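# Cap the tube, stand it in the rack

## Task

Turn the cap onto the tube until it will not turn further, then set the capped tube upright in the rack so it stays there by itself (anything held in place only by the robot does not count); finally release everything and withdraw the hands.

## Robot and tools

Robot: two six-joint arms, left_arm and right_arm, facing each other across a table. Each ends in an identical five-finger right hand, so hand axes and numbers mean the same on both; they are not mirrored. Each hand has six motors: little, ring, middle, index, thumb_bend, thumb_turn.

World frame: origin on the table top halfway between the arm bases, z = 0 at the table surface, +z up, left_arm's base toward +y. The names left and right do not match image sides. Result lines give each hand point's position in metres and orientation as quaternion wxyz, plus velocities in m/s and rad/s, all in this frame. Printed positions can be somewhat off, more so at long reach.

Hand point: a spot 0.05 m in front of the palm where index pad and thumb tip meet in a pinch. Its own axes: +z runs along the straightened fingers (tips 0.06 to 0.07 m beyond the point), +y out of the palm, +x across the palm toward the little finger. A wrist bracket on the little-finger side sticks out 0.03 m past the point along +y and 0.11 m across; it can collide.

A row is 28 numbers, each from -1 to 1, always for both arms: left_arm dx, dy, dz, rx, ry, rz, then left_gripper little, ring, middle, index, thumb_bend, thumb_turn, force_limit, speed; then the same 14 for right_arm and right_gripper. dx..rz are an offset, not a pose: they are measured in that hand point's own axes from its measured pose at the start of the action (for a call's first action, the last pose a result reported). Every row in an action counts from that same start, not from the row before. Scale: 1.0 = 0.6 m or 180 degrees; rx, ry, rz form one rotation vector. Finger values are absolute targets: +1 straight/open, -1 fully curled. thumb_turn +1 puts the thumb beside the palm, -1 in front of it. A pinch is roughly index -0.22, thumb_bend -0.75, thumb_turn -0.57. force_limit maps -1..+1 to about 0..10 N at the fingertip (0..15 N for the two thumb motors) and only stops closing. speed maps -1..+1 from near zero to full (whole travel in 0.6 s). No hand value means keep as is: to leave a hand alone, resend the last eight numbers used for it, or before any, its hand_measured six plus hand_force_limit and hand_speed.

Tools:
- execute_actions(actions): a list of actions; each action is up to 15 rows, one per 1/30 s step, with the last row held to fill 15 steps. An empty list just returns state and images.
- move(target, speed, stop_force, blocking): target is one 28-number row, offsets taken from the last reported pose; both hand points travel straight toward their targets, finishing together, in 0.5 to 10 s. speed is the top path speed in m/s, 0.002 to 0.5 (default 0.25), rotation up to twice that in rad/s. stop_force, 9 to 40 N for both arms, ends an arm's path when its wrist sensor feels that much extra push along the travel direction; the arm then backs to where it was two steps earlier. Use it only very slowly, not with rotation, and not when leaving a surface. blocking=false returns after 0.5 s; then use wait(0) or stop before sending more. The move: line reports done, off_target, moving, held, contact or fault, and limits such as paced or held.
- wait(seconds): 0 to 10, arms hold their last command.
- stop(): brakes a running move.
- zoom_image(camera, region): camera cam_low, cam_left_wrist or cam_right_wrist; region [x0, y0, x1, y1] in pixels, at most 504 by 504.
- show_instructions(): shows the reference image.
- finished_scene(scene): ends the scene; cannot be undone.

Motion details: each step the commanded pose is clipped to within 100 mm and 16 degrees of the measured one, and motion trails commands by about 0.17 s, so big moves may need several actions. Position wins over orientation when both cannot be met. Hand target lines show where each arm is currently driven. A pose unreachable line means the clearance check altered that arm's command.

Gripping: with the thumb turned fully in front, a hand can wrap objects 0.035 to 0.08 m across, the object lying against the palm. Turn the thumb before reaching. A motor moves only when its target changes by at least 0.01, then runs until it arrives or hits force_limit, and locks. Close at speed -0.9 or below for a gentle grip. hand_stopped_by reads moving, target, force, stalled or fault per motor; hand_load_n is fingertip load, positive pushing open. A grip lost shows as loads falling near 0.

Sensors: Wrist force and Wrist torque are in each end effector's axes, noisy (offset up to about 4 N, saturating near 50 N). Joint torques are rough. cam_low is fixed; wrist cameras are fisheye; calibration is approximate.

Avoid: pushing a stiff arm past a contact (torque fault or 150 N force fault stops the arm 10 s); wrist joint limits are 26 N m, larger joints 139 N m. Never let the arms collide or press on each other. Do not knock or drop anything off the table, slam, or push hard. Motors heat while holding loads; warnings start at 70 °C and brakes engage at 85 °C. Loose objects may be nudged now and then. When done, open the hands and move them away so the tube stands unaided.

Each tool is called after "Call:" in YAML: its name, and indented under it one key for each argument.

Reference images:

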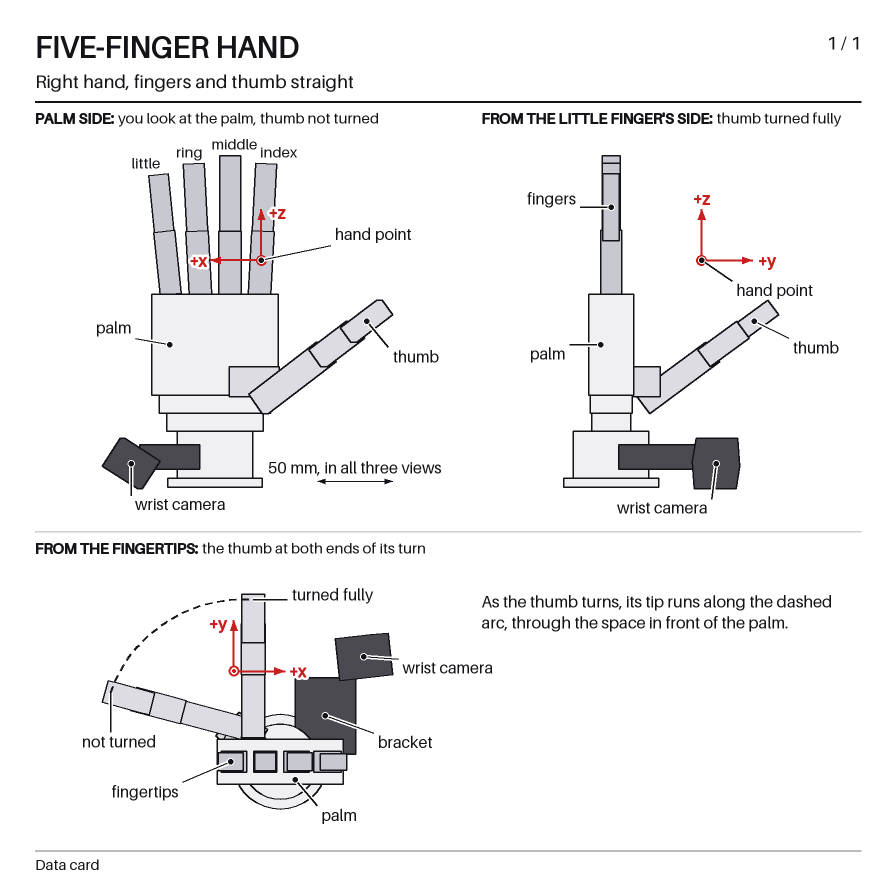

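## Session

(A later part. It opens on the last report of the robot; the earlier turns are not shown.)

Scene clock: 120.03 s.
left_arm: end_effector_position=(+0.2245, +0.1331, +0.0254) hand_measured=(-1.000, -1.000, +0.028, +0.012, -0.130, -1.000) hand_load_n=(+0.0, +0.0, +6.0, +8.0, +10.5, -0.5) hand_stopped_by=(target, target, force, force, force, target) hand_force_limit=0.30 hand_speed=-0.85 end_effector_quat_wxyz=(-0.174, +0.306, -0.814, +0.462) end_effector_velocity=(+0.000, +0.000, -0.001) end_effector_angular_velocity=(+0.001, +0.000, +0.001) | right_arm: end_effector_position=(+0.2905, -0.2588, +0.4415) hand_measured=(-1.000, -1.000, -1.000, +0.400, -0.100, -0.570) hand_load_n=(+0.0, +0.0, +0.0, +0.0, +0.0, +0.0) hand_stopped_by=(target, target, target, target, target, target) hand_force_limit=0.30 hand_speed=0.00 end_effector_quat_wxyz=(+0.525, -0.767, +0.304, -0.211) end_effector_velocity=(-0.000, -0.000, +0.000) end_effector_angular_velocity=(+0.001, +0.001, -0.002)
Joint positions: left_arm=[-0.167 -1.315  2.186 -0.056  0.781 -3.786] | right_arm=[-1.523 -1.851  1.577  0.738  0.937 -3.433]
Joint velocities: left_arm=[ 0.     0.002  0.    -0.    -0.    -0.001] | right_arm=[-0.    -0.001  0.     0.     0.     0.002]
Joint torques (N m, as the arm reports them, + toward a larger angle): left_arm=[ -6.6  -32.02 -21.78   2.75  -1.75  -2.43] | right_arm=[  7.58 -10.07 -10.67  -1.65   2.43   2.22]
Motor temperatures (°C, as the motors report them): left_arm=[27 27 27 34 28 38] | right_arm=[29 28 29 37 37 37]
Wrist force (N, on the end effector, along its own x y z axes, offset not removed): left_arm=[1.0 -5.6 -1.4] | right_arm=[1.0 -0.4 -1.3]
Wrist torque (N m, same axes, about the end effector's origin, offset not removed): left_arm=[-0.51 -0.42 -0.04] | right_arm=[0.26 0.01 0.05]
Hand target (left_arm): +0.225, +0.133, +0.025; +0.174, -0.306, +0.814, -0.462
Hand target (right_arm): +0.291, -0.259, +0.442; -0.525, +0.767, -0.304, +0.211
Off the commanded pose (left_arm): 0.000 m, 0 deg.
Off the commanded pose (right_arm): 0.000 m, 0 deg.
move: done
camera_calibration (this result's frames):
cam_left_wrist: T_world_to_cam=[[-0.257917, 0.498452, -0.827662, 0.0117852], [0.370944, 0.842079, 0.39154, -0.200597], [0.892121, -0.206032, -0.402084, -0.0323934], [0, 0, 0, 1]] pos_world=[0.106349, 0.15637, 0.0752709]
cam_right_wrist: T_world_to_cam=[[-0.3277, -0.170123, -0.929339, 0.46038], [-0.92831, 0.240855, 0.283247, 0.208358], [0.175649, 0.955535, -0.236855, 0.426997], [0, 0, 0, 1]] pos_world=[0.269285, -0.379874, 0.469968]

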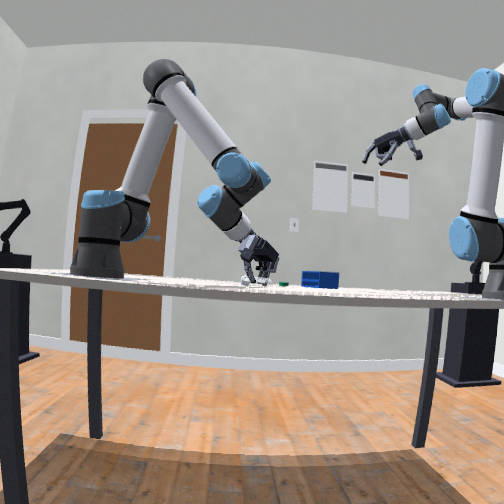

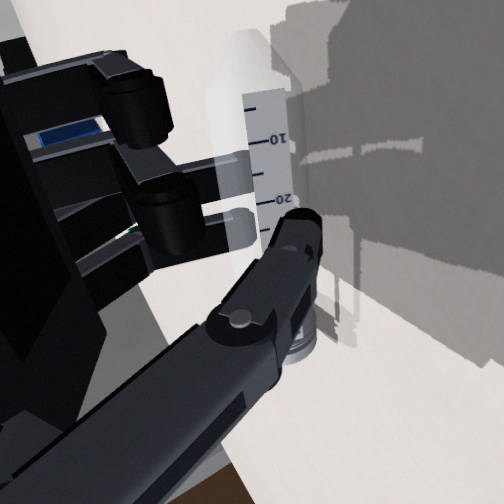

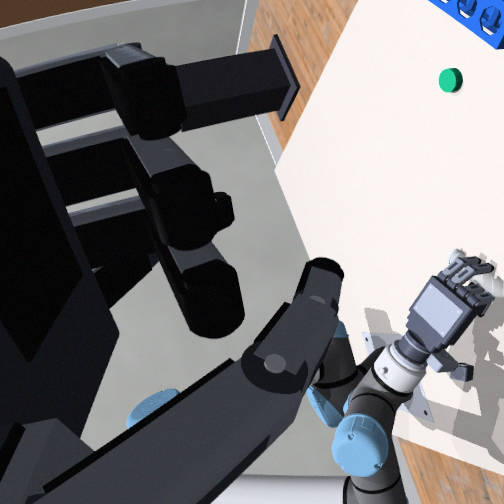

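Call:
move:
  target: [0,0,0,0,0,0,-1,-1,0.25,0.25,-0.1,-1,0.3,-0.7,0,0,0,0,0,0,-1,-1,-1,0.4,-0.1,-0.57,0.3,0]

Call:
move:
  target: [0,0.012,0.002,0,0,0,-1,-1,0.25,0.25,-0.1,-1,0.3,-0.7,0,0,0,0,0,0,-1,-1,-1,0.4,-0.1,-0.57,0.3,0]
  speed: 0.01

Call:
move:
  target: [0,0,0,0,0,0,-1,-1,0,0,-0.5,-1,0.4,-0.85,0,0,0,0,0,0,-1,-1,-1,0.4,-0.1,-0.57,0.3,0]

Scene clock: 121.03 s.
left_arm: end_effector_position=(+0.2245, +0.1331, +0.0254) hand_measured=(-1.000, -1.000, +0.250, +0.250, -0.100, -1.000) hand_load_n=(+0.0, +0.0, +0.0, +0.0, +0.0, +0.0) hand_stopped_by=(target, target, target, target, target, target) hand_force_limit=0.30 hand_speed=-0.70 end_effector_quat_wxyz=(-0.174, +0.306, -0.814, +0.462) end_effector_velocity=(-0.000, +0.000, -0.000) end_effector_angular_velocity=(+0.001, -0.001, -0.001) | right_arm: end_effector_position=(+0.2905, -0.2588, +0.4415) hand_measured=(-1.000, -1.000, -1.000, +0.400, -0.100, -0.570) hand_load_n=(+0.0, +0.0, +0.0, +0.0, +0.0, +0.0) hand_stopped_by=(target, target, target, target, target, target) hand_force_limit=0.30 hand_speed=0.00 end_effector_quat_wxyz=(+0.525, -0.767, +0.304, -0.211) end_effector_velocity=(+0.000, +0.000, -0.000) end_effector_angular_velocity=(+0.001, +0.002, -0.001)
Joint positions: left_arm=[-0.167 -1.315  2.186 -0.056  0.781 -3.786] | right_arm=[-1.523 -1.851  1.577  0.738  0.937 -3.433]
Joint velocities: left_arm=[-0.     0.001  0.    -0.     0.     0.001] | right_arm=[ 0.     0.001 -0.     0.     0.     0.002]
Joint torques (N m, as the arm reports them, + toward a larger angle): left_arm=[ -5.4  -28.47 -21.86   2.82  -1.74  -2.6 ] | right_arm=[  7.51 -10.   -10.98  -1.7    2.31   2.02]
Motor temperatures (°C, as the motors report them): left_arm=[27 27 27 34 28 38] | right_arm=[29 28 29 37 37 37]
Wrist force (N, on the end effector, along its own x y z axes, offset not removed): left_arm=[1.3 -0.3 1.9] | right_arm=[1.8 -0.3 -2.0]
Wrist torque (N m, same axes, about the end effector's origin, offset not removed): left_arm=[-0.38 -0.43 0.02] | right_arm=[0.16 0.06 0.25]
Hand target (left_arm): +0.225, +0.133, +0.025; +0.174, -0.306, +0.814, -0.462
Hand target (right_arm): +0.291, -0.259, +0.442; -0.525, +0.767, -0.304, +0.211
Off the commanded pose (left_arm): 0.000 m, 0 deg.
Off the commanded pose (right_arm): 0.000 m, 0 deg.
move: done
camera_calibration (this result's frames):
cam_left_wrist: T_world_to_cam=[[-0.257917, 0.498452, -0.827662, 0.0117851], [0.370944, 0.842079, 0.39154, -0.200597], [0.892121, -0.206032, -0.402084, -0.0323934], [0, 0, 0, 1]] pos_world=[0.106349, 0.15637, 0.0752709]
cam_right_wrist: T_world_to_cam=[[-0.3277, -0.170123, -0.929339, 0.46038], [-0.92831, 0.240855, 0.283247, 0.208358], [0.175649, 0.955535, -0.236855, 0.426997], [0, 0, 0, 1]] pos_world=[0.269285, -0.379874, 0.469968]

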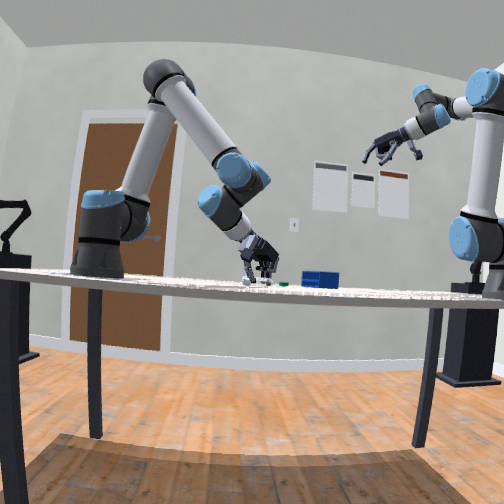

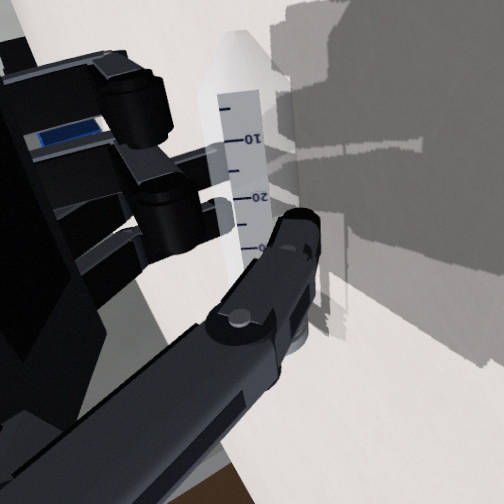

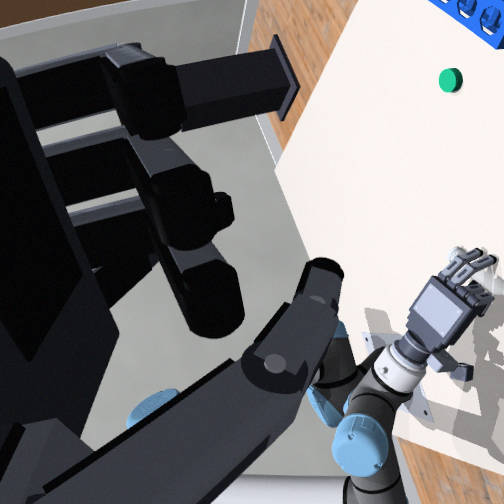

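Scene clock: 122.00 s.
left_arm: end_effector_position=(+0.2229, +0.1349, +0.0191) hand_measured=(-1.000, -1.000, +0.250, +0.250, -0.100, -1.000) hand_load_n=(+0.0, +0.0, +3.5, +0.0, +0.0, +0.0) hand_stopped_by=(target, target, target, target, target, target) hand_force_limit=0.30 hand_speed=-0.70 end_effector_quat_wxyz=(-0.174, +0.306, -0.814, +0.462) end_effector_velocity=(-0.001, +0.001, -0.002) end_effector_angular_velocity=(+0.001, +0.001, -0.001) | right_arm: end_effector_position=(+0.2905, -0.2588, +0.4415) hand_measured=(-1.000, -1.000, -1.000, +0.400, -0.100, -0.570) hand_load_n=(+0.0, +0.0, +0.0, +0.0, +0.0, +0.0) hand_stopped_by=(target, target, target, target, target, target) hand_force_limit=0.30 hand_speed=0.00 end_effector_quat_wxyz=(+0.525, -0.767, +0.304, -0.211) end_effector_velocity=(-0.000, +0.000, +0.000) end_effector_angular_velocity=(-0.001, -0.001, +0.001)
Joint positions: left_arm=[-0.174 -1.303  2.196 -0.074  0.776 -3.794] | right_arm=[-1.523 -1.851  1.577  0.738  0.937 -3.433]
Joint velocities: left_arm=[-0.003  0.004  0.004 -0.005 -0.    -0.003] | right_arm=[ 0.001 -0.    -0.    -0.    -0.    -0.002]
Joint torques (N m, as the arm reports them, + toward a larger angle): left_arm=[-9.15 19.4  20.9   1.14  8.91 -3.3 ] | right_arm=[  7.8  -10.35 -11.06  -1.68   2.51   2.16]
Motor temperatures (°C, as the motors report them): left_arm=[27 27 27 34 28 38] | right_arm=[29 28 29 37 37 37]
Wrist force (N, on the end effector, along its own x y z axes, offset not removed): left_arm=[1.6 -50.0 -49.4] | right_arm=[2.7 -0.8 -3.6]
Wrist torque (N m, same axes, about the end effector's origin, offset not removed): left_arm=[5.21 0.60 -0.90] | right_arm=[0.35 0.31 0.18]
Hand target (left_arm): +0.223, +0.135, +0.019; +0.174, -0.306, +0.814, -0.462
Hand target (right_arm): +0.291, -0.259, +0.442; -0.525, +0.767, -0.304, +0.211
Off the commanded pose (left_arm): 0.000 m, 0 deg.
Off the commanded pose (right_arm): 0.000 m, 0 deg.
move: done
camera_calibration (this result's frames):
cam_left_wrist: T_world_to_cam=[[-0.257907, 0.497859, -0.828022, 0.00527645], [0.370568, 0.842445, 0.391109, -0.198996], [0.89228, -0.205969, -0.401763, -0.0331771], [0, 0, 0, 1]] pos_world=[0.104706, 0.158183, 0.068869]
cam_right_wrist: T_world_to_cam=[[-0.3277, -0.170123, -0.929339, 0.46038], [-0.92831, 0.240855, 0.283247, 0.208358], [0.175649, 0.955535, -0.236855, 0.426997], [0, 0, 0, 1]] pos_world=[0.269285, -0.379874, 0.469968]

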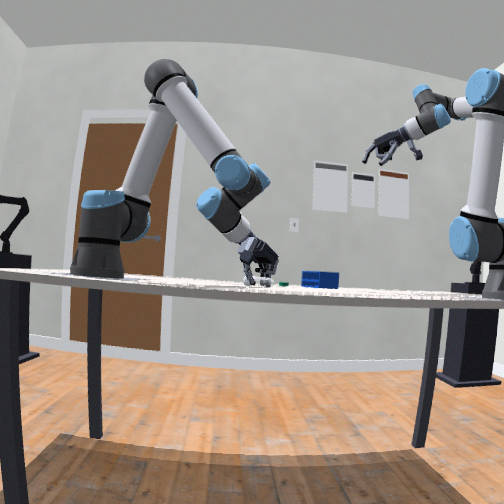

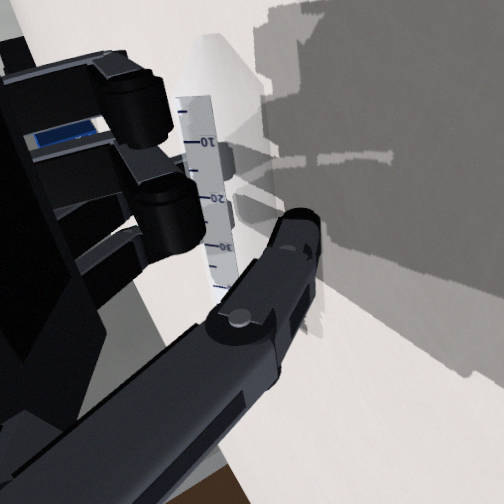

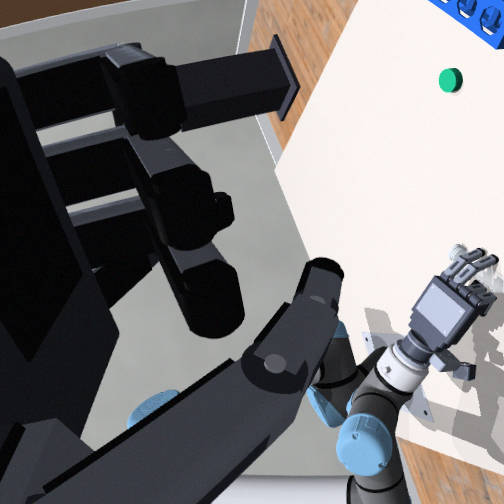

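Scene clock: 123.53 s.
left_arm: end_effector_position=(+0.2229, +0.1349, +0.0191) hand_measured=(-1.000, -1.000, +0.246, +0.038, -0.278, -1.000) hand_load_n=(+0.0, +0.0, +7.0, +13.5, +10.5, -4.5) hand_stopped_by=(target, target, force, force, force, target) hand_force_limit=0.40 hand_speed=-0.85 end_effector_quat_wxyz=(-0.174, +0.306, -0.814, +0.462) end_effector_velocity=(-0.000, -0.000, +0.000) end_effector_angular_velocity=(-0.001, +0.001, +0.000) | right_arm: end_effector_position=(+0.2905, -0.2588, +0.4415) hand_measured=(-1.000, -1.000, -1.000, +0.400, -0.100, -0.570) hand_load_n=(+0.0, +0.0, +0.0, +0.0, +0.0, +0.0) hand_stopped_by=(target, target, target, target, target, target) hand_force_limit=0.30 hand_speed=0.00 end_effector_quat_wxyz=(+0.525, -0.767, +0.304, -0.211) end_effector_velocity=(-0.000, -0.000, +0.000) end_effector_angular_velocity=(+0.000, +0.000, -0.000)
Joint positions: left_arm=[-0.174 -1.303  2.196 -0.074  0.776 -3.794] | right_arm=[-1.523 -1.851  1.577  0.738  0.937 -3.433]
Joint velocities: left_arm=[-0.    -0.    -0.    -0.     0.    -0.001] | right_arm=[-0.    -0.     0.     0.    -0.     0.001]
Joint torques (N m, as the arm reports them, + toward a larger angle): left_arm=[12.04 -1.08 -0.83  4.51 12.19  2.07] | right_arm=[  7.94 -10.5  -11.89  -1.68   2.33   2.18]
Motor temperatures (°C, as the motors report them): left_arm=[27 27 27 34 28 38] | right_arm=[29 28 29 37 37 37]
Wrist force (N, on the end effector, along its own x y z axes, offset not removed): left_arm=[0.9 -50.0 -47.7] | right_arm=[2.1 -1.1 -1.3]
Wrist torque (N m, same axes, about the end effector's origin, offset not removed): left_arm=[5.34 0.63 -0.88] | right_arm=[0.01 0.02 0.11]
Hand target (left_arm): +0.223, +0.135, +0.019; +0.174, -0.306, +0.814, -0.462
Hand target (right_arm): +0.291, -0.259, +0.442; -0.525, +0.767, -0.304, +0.211
Off the commanded pose (left_arm): 0.000 m, 0 deg.
Off the commanded pose (right_arm): 0.000 m, 0 deg.
move: done
camera_calibration (this result's frames):
cam_left_wrist: T_world_to_cam=[[-0.257896, 0.497855, -0.828028, 0.00527842], [0.370547, 0.84245, 0.391117, -0.198997], [0.892292, -0.205955, -0.401743, -0.0331823], [0, 0, 0, 1]] pos_world=[0.104707, 0.158183, 0.0688709]
cam_right_wrist: T_world_to_cam=[[-0.3277, -0.170123, -0.929339, 0.46038], [-0.92831, 0.240855, 0.283247, 0.208357], [0.175649, 0.955535, -0.236855, 0.426997], [0, 0, 0, 1]] pos_world=[0.269285, -0.379873, 0.469968]

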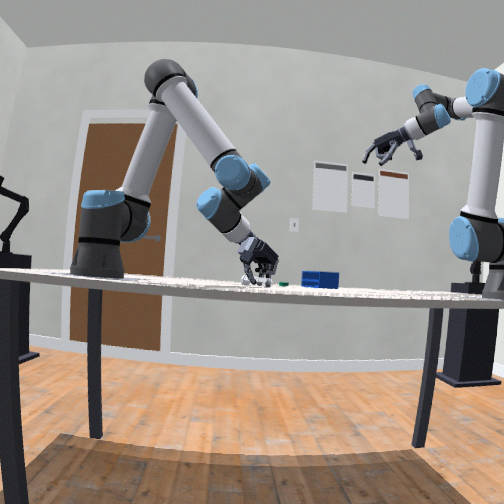

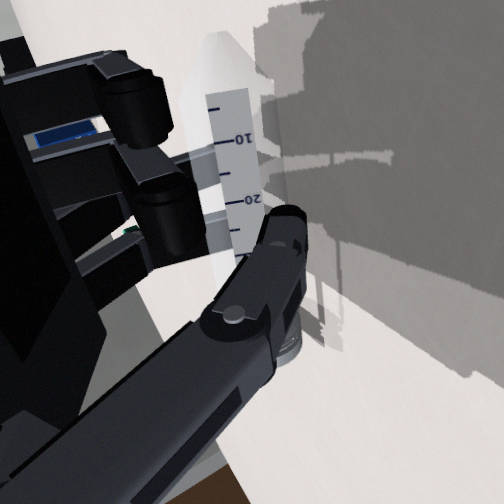

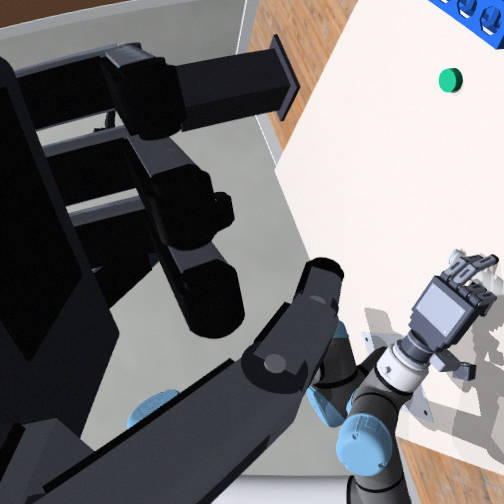

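Middle jammed on table. Raise 2.5 mm, re-grip.

Call:
move:
  target: [0,-0.0036,-0.002,0,0,0,-1,-1,0.25,0.22,-0.28,-1,0.4,-0.8,0,0,0,0,0,0,-1,-1,-1,0.4,-0.1,-0.57,0.3,0]
  speed: 0.01

Call:
move:
  target: [0,0,0,0,0,0,-1,-1,0.05,0.05,-0.28,-1,0.6,-0.88,0,0,0,0,0,0,-1,-1,-1,0.4,-0.1,-0.57,0.3,0]

Scene clock: 124.67 s.
left_arm: end_effector_position=(+0.2229, +0.1349, +0.0214) hand_measured=(-1.000, -1.000, +0.250, +0.220, -0.280, -1.000) hand_load_n=(+0.0, +0.0, +0.0, +0.0, +0.0, +0.0) hand_stopped_by=(target, target, target, target, target, target) hand_force_limit=0.40 hand_speed=-0.80 end_effector_quat_wxyz=(-0.174, +0.306, -0.814, +0.462) end_effector_velocity=(+0.000, -0.000, +0.001) end_effector_angular_velocity=(-0.002, -0.001, +0.000) | right_arm: end_effector_position=(+0.2905, -0.2588, +0.4415) hand_measured=(-1.000, -1.000, -1.000, +0.400, -0.100, -0.570) hand_load_n=(+0.0, +0.0, +0.0, +0.0, +0.0, +0.0) hand_stopped_by=(target, target, target, target, target, target) hand_force_limit=0.30 hand_speed=0.00 end_effector_quat_wxyz=(+0.525, -0.767, +0.304, -0.211) end_effector_velocity=(-0.000, +0.000, +0.000) end_effector_angular_velocity=(+0.001, +0.001, -0.001)
Joint positions: left_arm=[-0.174 -1.309  2.194 -0.066  0.776 -3.793] | right_arm=[-1.523 -1.851  1.577  0.738  0.937 -3.433]
Joint velocities: left_arm=[-0.    -0.002 -0.001  0.001 -0.002  0.001] | right_arm=[ 0.    -0.     0.    -0.     0.     0.002]
Joint torques (N m, as the arm reports them, + toward a larger angle): left_arm=[  9.76 -35.26 -24.25   3.11  -2.58   2.7 ] | right_arm=[  7.01 -10.16 -11.17  -1.71   2.36   2.19]
Motor temperatures (°C, as the motors report them): left_arm=[27 27 27 34 28 38] | right_arm=[29 28 29 37 37 37]
Wrist force (N, on the end effector, along its own x y z axes, offset not removed): left_arm=[1.5 -1.3 1.8] | right_arm=[-2.3 -1.9 4.3]
Wrist torque (N m, same axes, about the end effector's origin, offset not removed): left_arm=[-0.53 -0.49 0.01] | right_arm=[-0.47 0.44 -0.21]
Hand target (left_arm): +0.223, +0.135, +0.022; +0.174, -0.306, +0.814, -0.462
Hand target (right_arm): +0.291, -0.259, +0.442; -0.525, +0.767, -0.304, +0.211
Off the commanded pose (left_arm): 0.000 m, 0 deg.
Off the commanded pose (right_arm): 0.000 m, 0 deg.
move: done
camera_calibration (this result's frames):
cam_left_wrist: T_world_to_cam=[[-0.257964, 0.498109, -0.827854, 0.0072099], [0.370857, 0.842266, 0.391219, -0.19992], [0.892144, -0.206095, -0.402001, -0.0321694], [0, 0, 0, 1]] pos_world=[0.104701, 0.158165, 0.0712494]
cam_right_wrist: T_world_to_cam=[[-0.3277, -0.170123, -0.929339, 0.46038], [-0.92831, 0.240855, 0.283247, 0.208358], [0.175649, 0.955535, -0.236855, 0.426997], [0, 0, 0, 1]] pos_world=[0.269285, -0.379874, 0.469968]

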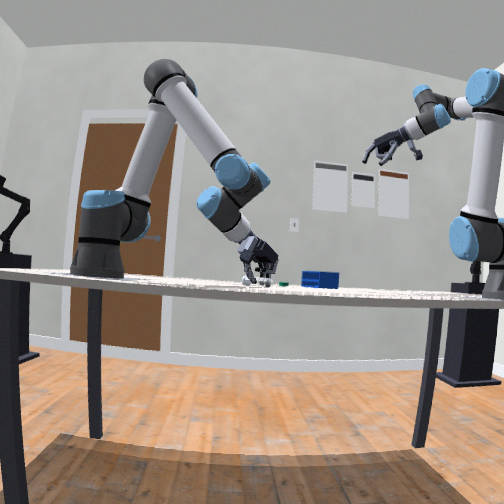

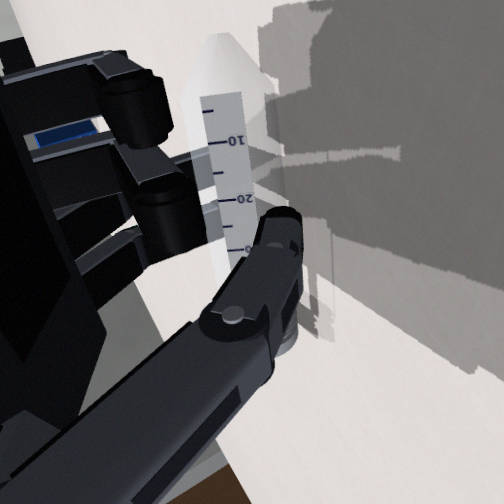

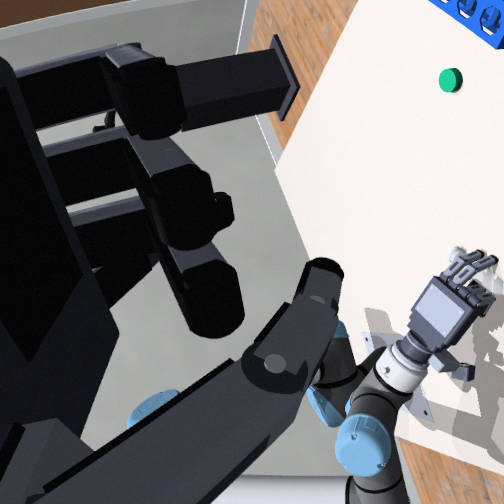

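Scene clock: 125.73 s.
left_arm: end_effector_position=(+0.2229, +0.1349, +0.0215) hand_measured=(-1.000, -1.000, +0.194, +0.064, -0.278, -1.000) hand_load_n=(+0.0, +0.0, +7.5, +9.0, +5.5, -2.5) hand_stopped_by=(target, target, force, force, target, target) hand_force_limit=0.60 hand_speed=-0.88 end_effector_quat_wxyz=(-0.174, +0.306, -0.814, +0.462) end_effector_velocity=(-0.000, +0.000, -0.000) end_effector_angular_velocity=(+0.001, +0.000, -0.000) | right_arm: end_effector_position=(+0.2905, -0.2588, +0.4415) hand_measured=(-1.000, -1.000, -1.000, +0.400, -0.100, -0.570) hand_load_n=(+0.0, +0.0, +0.0, +0.0, +0.0, +0.0) hand_stopped_by=(target, target, target, target, target, target) hand_force_limit=0.30 hand_speed=0.00 end_effector_quat_wxyz=(+0.525, -0.767, +0.304, -0.211) end_effector_velocity=(-0.001, +0.000, -0.000) end_effector_angular_velocity=(+0.001, +0.003, -0.000)
Joint positions: left_arm=[-0.174 -1.309  2.194 -0.066  0.776 -3.793] | right_arm=[-1.523 -1.851  1.577  0.738  0.937 -3.433]
Joint velocities: left_arm=[-0.     0.001  0.    -0.     0.    -0.   ] | right_arm=[ 0.    -0.    -0.     0.002  0.     0.002]
Joint torques (N m, as the arm reports them, + toward a larger angle): left_arm=[  9.73 -19.39  -7.76  -0.03   3.49   2.28] | right_arm=[  7.57 -10.67 -11.31  -1.6    2.41   1.94]
Motor temperatures (°C, as the motors report them): left_arm=[27 27 27 34 28 38] | right_arm=[29 28 29 37 37 37]
Wrist force (N, on the end effector, along its own x y z axes, offset not removed): left_arm=[-0.6 -15.9 -0.3] | right_arm=[2.2 0.6 0.1]
Wrist torque (N m, same axes, about the end effector's origin, offset not removed): left_arm=[-0.07 -0.27 -0.20] | right_arm=[0.48 0.04 0.21]
Hand target (left_arm): +0.223, +0.135, +0.021; +0.174, -0.306, +0.814, -0.462
Hand target (right_arm): +0.291, -0.259, +0.442; -0.525, +0.767, -0.304, +0.211
Off the commanded pose (left_arm): 0.000 m, 0 deg.
Off the commanded pose (right_arm): 0.000 m, 0 deg.
move: done
camera_calibration (this result's frames):
cam_left_wrist: T_world_to_cam=[[-0.257973, 0.498006, -0.827913, 0.00728063], [0.370825, 0.842323, 0.391127, -0.199905], [0.892154, -0.206111, -0.40197, -0.0321627], [0, 0, 0, 1]] pos_world=[0.104702, 0.15813, 0.0712875]
cam_right_wrist: T_world_to_cam=[[-0.3277, -0.170123, -0.929339, 0.46038], [-0.92831, 0.240855, 0.283247, 0.208358], [0.175649, 0.955535, -0.236855, 0.426997], [0, 0, 0, 1]] pos_world=[0.269285, -0.379874, 0.469968]

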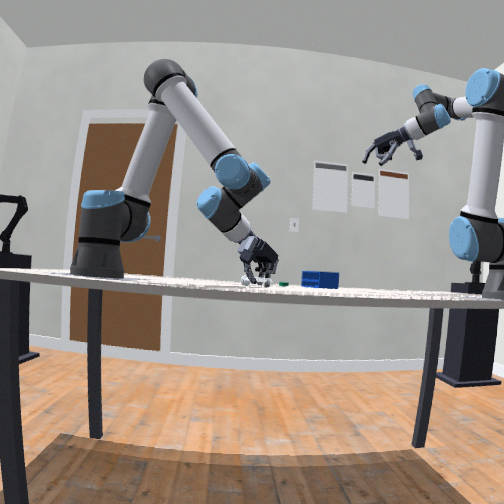

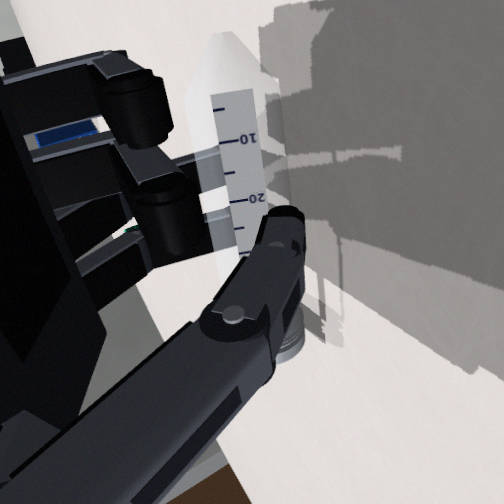

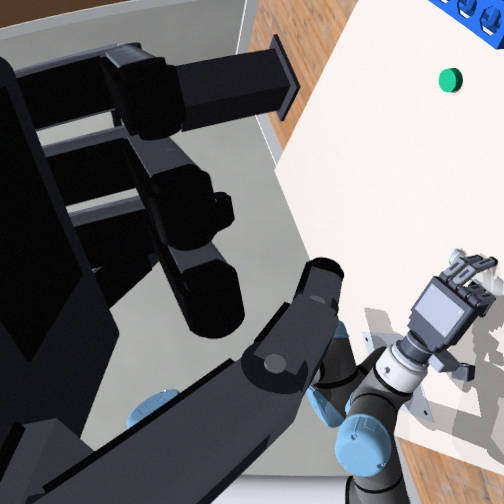

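Call:
move:
  target: [0,-0.002,-0.001,0,0,0,-1,-1,0.05,0.12,-0.28,-1,0.6,-0.88,0,0,0,0,0,0,-1,-1,-1,0.4,-0.1,-0.57,0.3,0]

Call:
move:
  target: [0,0,0,0,0,0,-1,-1,0.12,0.12,-0.4,-1,0.6,-0.9,0,0,0,0,0,0,-1,-1,-1,0.4,-0.1,-0.57,0.3,0]

Scene clock: 126.63 s.
left_arm: end_effector_position=(+0.2229, +0.1348, +0.0227) hand_measured=(-1.000, -1.000, +0.194, +0.120, -0.280, -1.000) hand_load_n=(+0.0, +0.0, +0.0, +0.0, +0.0, +0.0) hand_stopped_by=(target, target, force, target, target, target) hand_force_limit=0.60 hand_speed=-0.88 end_effector_quat_wxyz=(-0.174, +0.306, -0.814, +0.462) end_effector_velocity=(+0.000, +0.000, -0.000) end_effector_angular_velocity=(+0.002, -0.000, +0.000) | right_arm: end_effector_position=(+0.2905, -0.2588, +0.4415) hand_measured=(-1.000, -1.000, -1.000, +0.400, -0.100, -0.570) hand_load_n=(+0.0, +0.0, +0.0, +0.0, +0.0, +0.0) hand_stopped_by=(target, target, target, target, target, target) hand_force_limit=0.30 hand_speed=0.00 end_effector_quat_wxyz=(+0.525, -0.767, +0.304, -0.211) end_effector_velocity=(-0.001, -0.000, +0.001) end_effector_angular_velocity=(-0.000, -0.002, +0.000)
Joint positions: left_arm=[-0.174 -1.311  2.193 -0.062  0.776 -3.793] | right_arm=[-1.523 -1.851  1.577  0.738  0.937 -3.433]
Joint velocities: left_arm=[ 0.     0.001 -0.     0.001 -0.    -0.   ] | right_arm=[ 0.    -0.002  0.     0.001 -0.    -0.001]
Joint torques (N m, as the arm reports them, + toward a larger angle): left_arm=[ 10.47 -35.2  -22.36   3.31  -1.36   2.62] | right_arm=[  7.45 -10.83 -11.48  -1.66   2.34   2.13]
Motor temperatures (°C, as the motors report them): left_arm=[27 27 27 34 28 38] | right_arm=[29 28 29 37 37 37]
Wrist force (N, on the end effector, along its own x y z axes, offset not removed): left_arm=[1.7 -1.8 1.4] | right_arm=[2.5 -3.6 0.5]
Wrist torque (N m, same axes, about the end effector's origin, offset not removed): left_arm=[-0.57 -0.51 0.03] | right_arm=[-0.30 -0.34 -0.06]
Hand target (left_arm): +0.223, +0.135, +0.023; +0.174, -0.306, +0.814, -0.462
Hand target (right_arm): +0.291, -0.259, +0.442; -0.525, +0.767, -0.304, +0.211
Off the commanded pose (left_arm): 0.000 m, 0 deg.
Off the commanded pose (right_arm): 0.000 m, 0 deg.
move: done
camera_calibration (this result's frames):
cam_left_wrist: T_world_to_cam=[[-0.257996, 0.498079, -0.827862, 0.00836963], [0.370949, 0.842263, 0.39114, -0.200368], [0.892096, -0.206182, -0.402062, -0.0316714], [0, 0, 0, 1]] pos_world=[0.10474, 0.158064, 0.072567]
cam_right_wrist: T_world_to_cam=[[-0.3277, -0.170123, -0.929339, 0.46038], [-0.92831, 0.240855, 0.283247, 0.208358], [0.175649, 0.955535, -0.236855, 0.426997], [0, 0, 0, 1]] pos_world=[0.269285, -0.379874, 0.469969]

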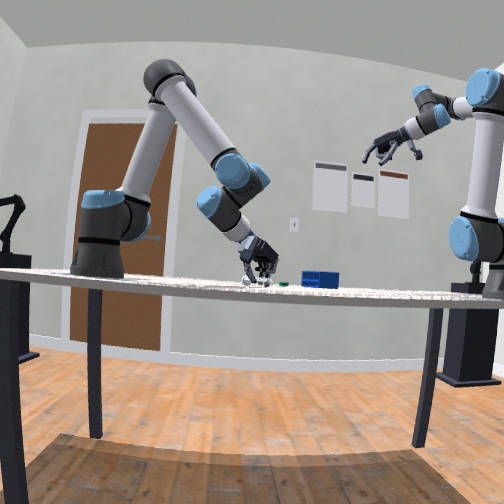

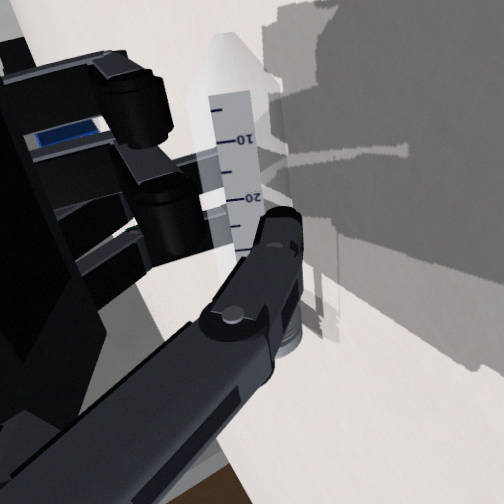

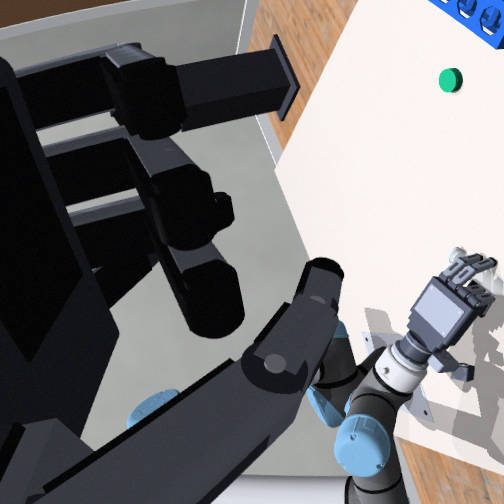

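Scene clock: 128.00 s.
left_arm: end_effector_position=(+0.2229, +0.1348, +0.0228) hand_measured=(-1.000, -1.000, +0.120, +0.120, -0.396, -1.000) hand_load_n=(+0.0, +0.0, +3.0, +3.0, +4.5, +0.5) hand_stopped_by=(target, target, target, target, target, target) hand_force_limit=0.60 hand_speed=-0.90 end_effector_quat_wxyz=(-0.174, +0.306, -0.814, +0.462) end_effector_velocity=(+0.000, -0.000, +0.000) end_effector_angular_velocity=(-0.001, +0.000, +0.001) | right_arm: end_effector_position=(+0.2905, -0.2588, +0.4415) hand_measured=(-1.000, -1.000, -1.000, +0.400, -0.100, -0.570) hand_load_n=(+0.0, +0.0, +0.0, +0.0, +0.0, +0.0) hand_stopped_by=(target, target, target, target, target, target) hand_force_limit=0.30 hand_speed=0.00 end_effector_quat_wxyz=(+0.525, -0.767, +0.304, -0.211) end_effector_velocity=(-0.000, -0.000, +0.000) end_effector_angular_velocity=(-0.001, -0.001, +0.000)
Joint positions: left_arm=[-0.174 -1.312  2.193 -0.062  0.776 -3.793] | right_arm=[-1.523 -1.851  1.577  0.738  0.937 -3.433]
Joint velocities: left_arm=[ 0.    -0.    -0.    -0.    -0.    -0.001] | right_arm=[ 0.    -0.    -0.     0.     0.    -0.001]
Joint torques (N m, as the arm reports them, + toward a larger angle): left_arm=[  8.82 -18.87 -16.45  -1.2   -1.65   2.51] | right_arm=[  7.99 -10.3  -10.89  -1.61   2.37   2.12]
Motor temperatures (°C, as the motors report them): left_arm=[27 27 27 34 28 38] | right_arm=[29 28 29 37 37 37]
Wrist force (N, on the end effector, along its own x y z axes, offset not removed): left_arm=[-0.8 -1.7 1.0] | right_arm=[-1.1 -1.7 -1.1]
Wrist torque (N m, same axes, about the end effector's origin, offset not removed): left_arm=[-0.59 -0.14 -0.16] | right_arm=[0.07 0.55 -0.31]
Hand target (left_arm): +0.223, +0.135, +0.023; +0.174, -0.306, +0.814, -0.462
Hand target (right_arm): +0.291, -0.259, +0.442; -0.525, +0.767, -0.304, +0.211
Off the commanded pose (left_arm): 0.000 m, 0 deg.
Off the commanded pose (right_arm): 0.000 m, 0 deg.
move: done
camera_calibration (this result's frames):
cam_left_wrist: T_world_to_cam=[[-0.25801, 0.498026, -0.827889, 0.00840648], [0.370952, 0.842289, 0.391081, -0.200364], [0.89209, -0.206204, -0.402063, -0.0316598], [0, 0, 0, 1]] pos_world=[0.104738, 0.158049, 0.0725889]
cam_right_wrist: T_world_to_cam=[[-0.3277, -0.170123, -0.929339, 0.46038], [-0.92831, 0.240855, 0.283247, 0.208358], [0.175649, 0.955535, -0.236855, 0.426997], [0, 0, 0, 1]] pos_world=[0.269285, -0.379874, 0.469968]

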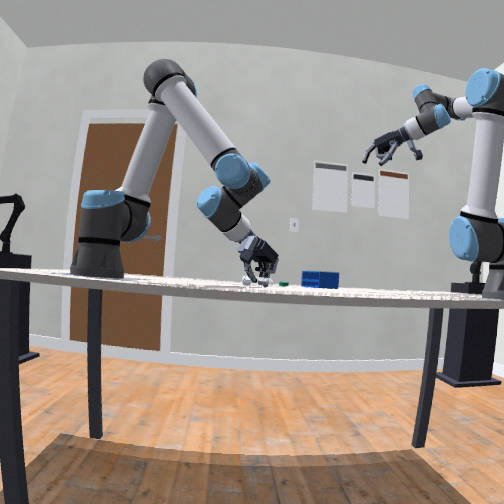

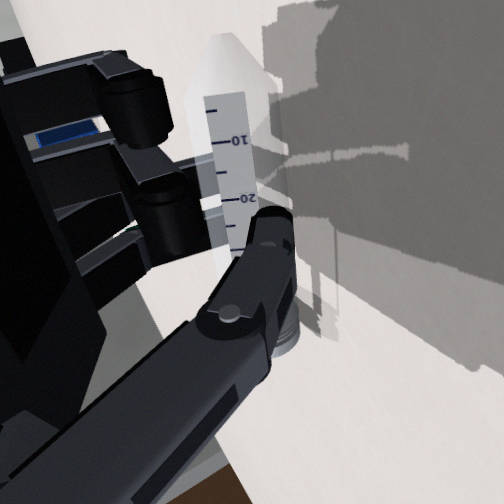

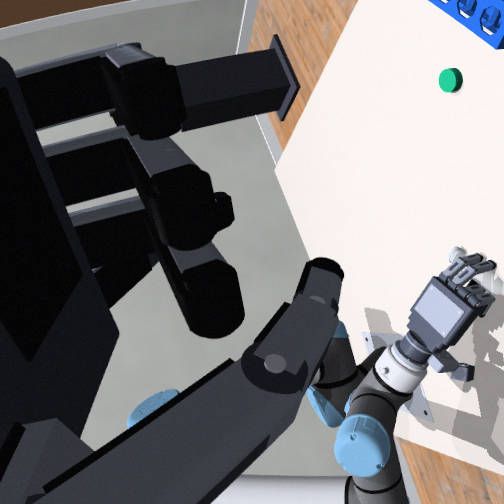

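Call:
move:
  target: [0,0,0,0,0,0,-1,-1,0.12,0.12,-0.5,-1,0.7,-0.93,-0.098,0.363,0.73,-0.045,0.185,0.084,-1,-1,-1,0.4,0,-0.57,0.3,0]
  speed: 0.2

Scene clock: 131.53 s.
left_arm: end_effector_position=(+0.2229, +0.1348, +0.0228) hand_measured=(-1.000, -1.000, +0.122, +0.120, -0.480, -1.000) hand_load_n=(+0.0, +0.0, +9.5, +8.0, +12.0, +0.5) hand_stopped_by=(target, target, target, target, stalled, target) hand_force_limit=0.70 hand_speed=-0.93 end_effector_quat_wxyz=(-0.174, +0.306, -0.814, +0.462) end_effector_velocity=(+0.000, +0.000, -0.000) end_effector_angular_velocity=(+0.001, -0.000, +0.000) | right_arm: end_effector_position=(+0.4748, +0.0206, +0.0801) hand_measured=(-1.000, -1.000, -1.000, +0.400, +0.000, -0.570) hand_load_n=(+0.0, +0.0, +0.0, +0.0, +0.0, +0.0) hand_stopped_by=(target, target, target, target, target, target) hand_force_limit=0.30 hand_speed=0.00 end_effector_quat_wxyz=(+0.384, -0.663, +0.552, -0.329) end_effector_velocity=(+0.001, +0.001, -0.001) end_effector_angular_velocity=(-0.001, +0.003, -0.005)
Joint positions: left_arm=[-0.174 -1.312  2.193 -0.062  0.776 -3.793] | right_arm=[-0.818 -0.756  1.061  0.312  2.135 -2.792]
Joint velocities: left_arm=[ 0.     0.001 -0.    -0.     0.     0.   ] | right_arm=[ 0.001  0.009 -0.015  0.012  0.004  0.005]
Joint torques (N m, as the arm reports them, + toward a larger angle): left_arm=[  8.9  -14.11 -14.25  -0.88  -1.74   2.49] | right_arm=[  8.86 -40.2  -30.63   2.34   3.29   2.28]
Motor temperatures (°C, as the motors report them): left_arm=[27 27 27 34 28 38] | right_arm=[29 28 29 37 37 37]
Wrist force (N, on the end effector, along its own x y z axes, offset not removed): left_arm=[1.6 -0.7 1.1] | right_arm=[-0.6 -1.8 -0.5]
Wrist torque (N m, same axes, about the end effector's origin, offset not removed): left_arm=[-0.40 -0.46 0.04] | right_arm=[0.09 0.18 0.01]
Hand target (left_arm): +0.223, +0.135, +0.023; +0.174, -0.306, +0.814, -0.462
Hand target (right_arm): +0.475, +0.021, +0.080; -0.384, +0.663, -0.552, +0.329
Off the commanded pose (left_arm): 0.000 m, 0 deg.
Off the commanded pose (right_arm): 0.001 m, 0 deg.
move: done
camera_calibration (this result's frames):
cam_left_wrist: T_world_to_cam=[[-0.25801, 0.498026, -0.827889, 0.00840647], [0.370952, 0.842289, 0.391081, -0.200364], [0.89209, -0.206204, -0.402063, -0.0316598], [0, 0, 0, 1]] pos_world=[0.104738, 0.158049, 0.0725889]
cam_right_wrist: T_world_to_cam=[[-0.489222, 0.0294915, -0.871661, 0.300365], [-0.559013, 0.756539, 0.339344, 0.224031], [0.669453, 0.653284, -0.353629, -0.176831], [0, 0, 0, 1]] pos_world=[0.390561, -0.0628249, 0.12326]

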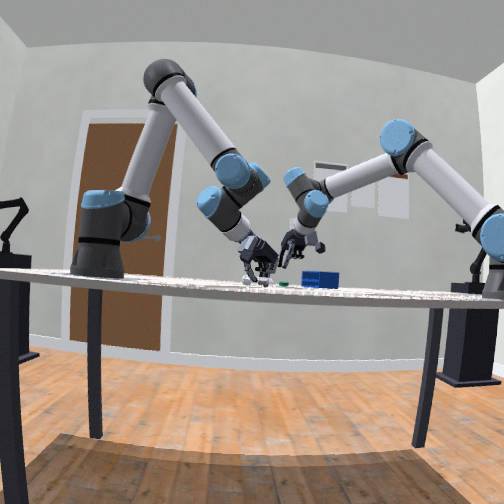

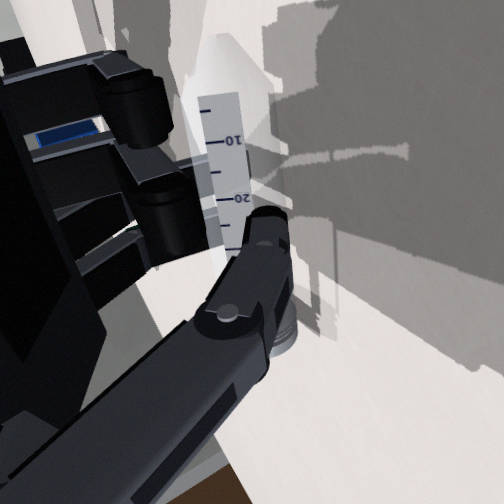

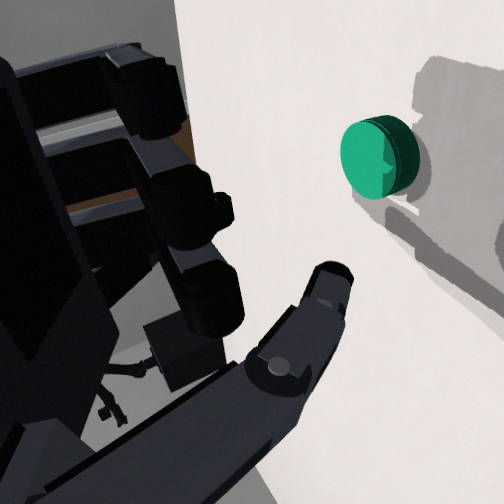

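Call:
move:
  target: [0,-0.05,-0.05,0,0,0,-1,-1,0.12,0.12,-0.5,-1,0.7,-0.93,0.021,0.043,0.042,0,0,0,-1,-1,-1,0.4,0,-0.62,0.3,0]
  speed: 0.05

Call:
zoom_image:
  camera: "cam_low"
  region: [250, 220, 350, 300]

Scene clock: 133.17 s.
left_arm: end_effector_position=(+0.2159, +0.1425, +0.0637) hand_measured=(-1.000, -1.000, +0.122, +0.120, -0.480, -1.000) hand_load_n=(+0.0, +0.0, +9.5, +8.0, +12.0, +0.5) hand_stopped_by=(target, target, target, target, stalled, target) hand_force_limit=0.70 hand_speed=-0.93 end_effector_quat_wxyz=(-0.174, +0.306, -0.814, +0.462) end_effector_velocity=(-0.000, +0.001, +0.002) end_effector_angular_velocity=(+0.001, -0.000, +0.001) | right_arm: end_effector_position=(+0.4862, +0.0095, +0.0456) hand_measured=(-1.000, -1.000, -1.000, +0.400, +0.000, -0.620) hand_load_n=(+0.0, +0.0, +0.0, +0.0, +0.0, +0.0) hand_stopped_by=(target, target, target, target, target, target) hand_force_limit=0.30 hand_speed=0.00 end_effector_quat_wxyz=(+0.384, -0.663, +0.552, -0.329) end_effector_velocity=(+0.000, -0.000, -0.002) end_effector_angular_velocity=(-0.000, +0.000, +0.002)
Joint positions: left_arm=[-0.205 -1.41   2.177  0.076  0.756 -3.827] | right_arm=[-0.843 -0.737  1.118  0.227  2.115 -2.809]
Joint velocities: left_arm=[-0.002 -0.004 -0.001  0.009 -0.002 -0.003] | right_arm=[-0.001  0.002  0.003 -0.005 -0.002 -0.002]
Joint torques (N m, as the arm reports them, + toward a larger angle): left_arm=[-10.97 -30.27 -26.24   2.84  -2.85  -2.42] | right_arm=[ -9.27 -40.08  -7.45  -1.56  -2.21  -2.27]
Motor temperatures (°C, as the motors report them): left_arm=[27 27 27 34 28 38] | right_arm=[29 28 29 37 37 37]
Wrist force (N, on the end effector, along its own x y z axes, offset not removed): left_arm=[1.4 -1.6 1.9] | right_arm=[1.1 -2.4 -0.1]
Wrist torque (N m, same axes, about the end effector's origin, offset not removed): left_arm=[-0.55 -0.47 -0.05] | right_arm=[-0.27 -0.09 0.07]
Hand target (left_arm): +0.216, +0.143, +0.064; +0.174, -0.306, +0.814, -0.462
Hand target (right_arm): +0.486, +0.009, +0.045; -0.384, +0.663, -0.552, +0.329
Off the commanded pose (left_arm): 0.000 m, 0 deg.
Off the commanded pose (right_arm): 0.000 m, 0 deg.
move: done
camera_calibration (this result's frames):
cam_left_wrist: T_world_to_cam=[[-0.258119, 0.498072, -0.827828, 0.0366619], [0.371013, 0.842265, 0.391075, -0.220279], [0.892034, -0.206191, -0.402196, -0.00740488], [0, 0, 0, 1]] pos_world=[0.0977948, 0.165746, 0.113517]
cam_right_wrist: T_world_to_cam=[[-0.489216, 0.0294697, -0.871665, 0.276196], [-0.558998, 0.756564, 0.339312, 0.250525], [0.669469, 0.653255, -0.35365, -0.189429], [0, 0, 0, 1]] pos_world=[0.401979, -0.073932, 0.0887527]

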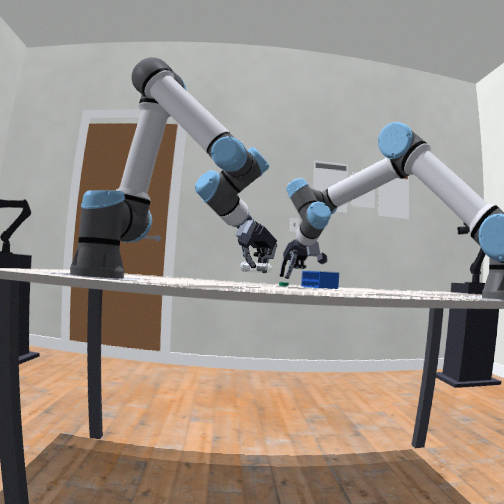

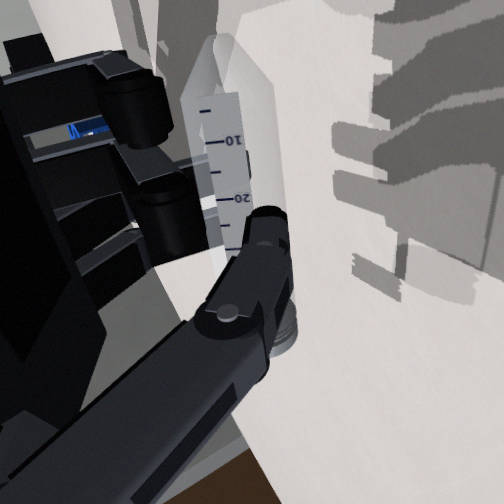

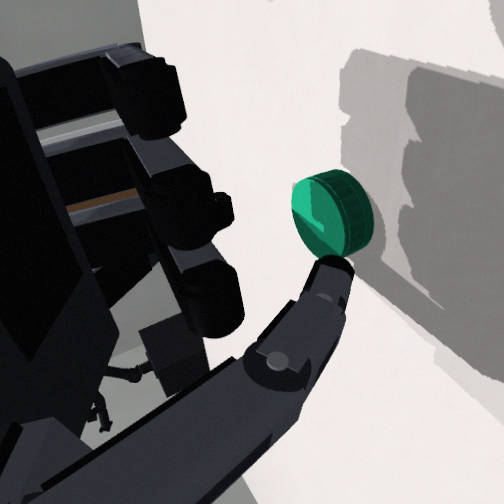

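Region (250, 220, 350, 300) of cam_low's 504x504 image, scaled by 5.040, with more detail than that image has; it fills the top 403 rows of this view, and the rest is white.

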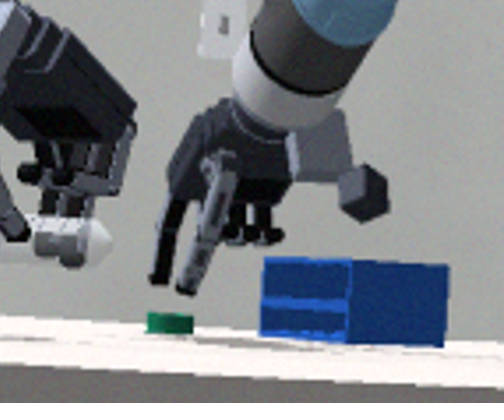

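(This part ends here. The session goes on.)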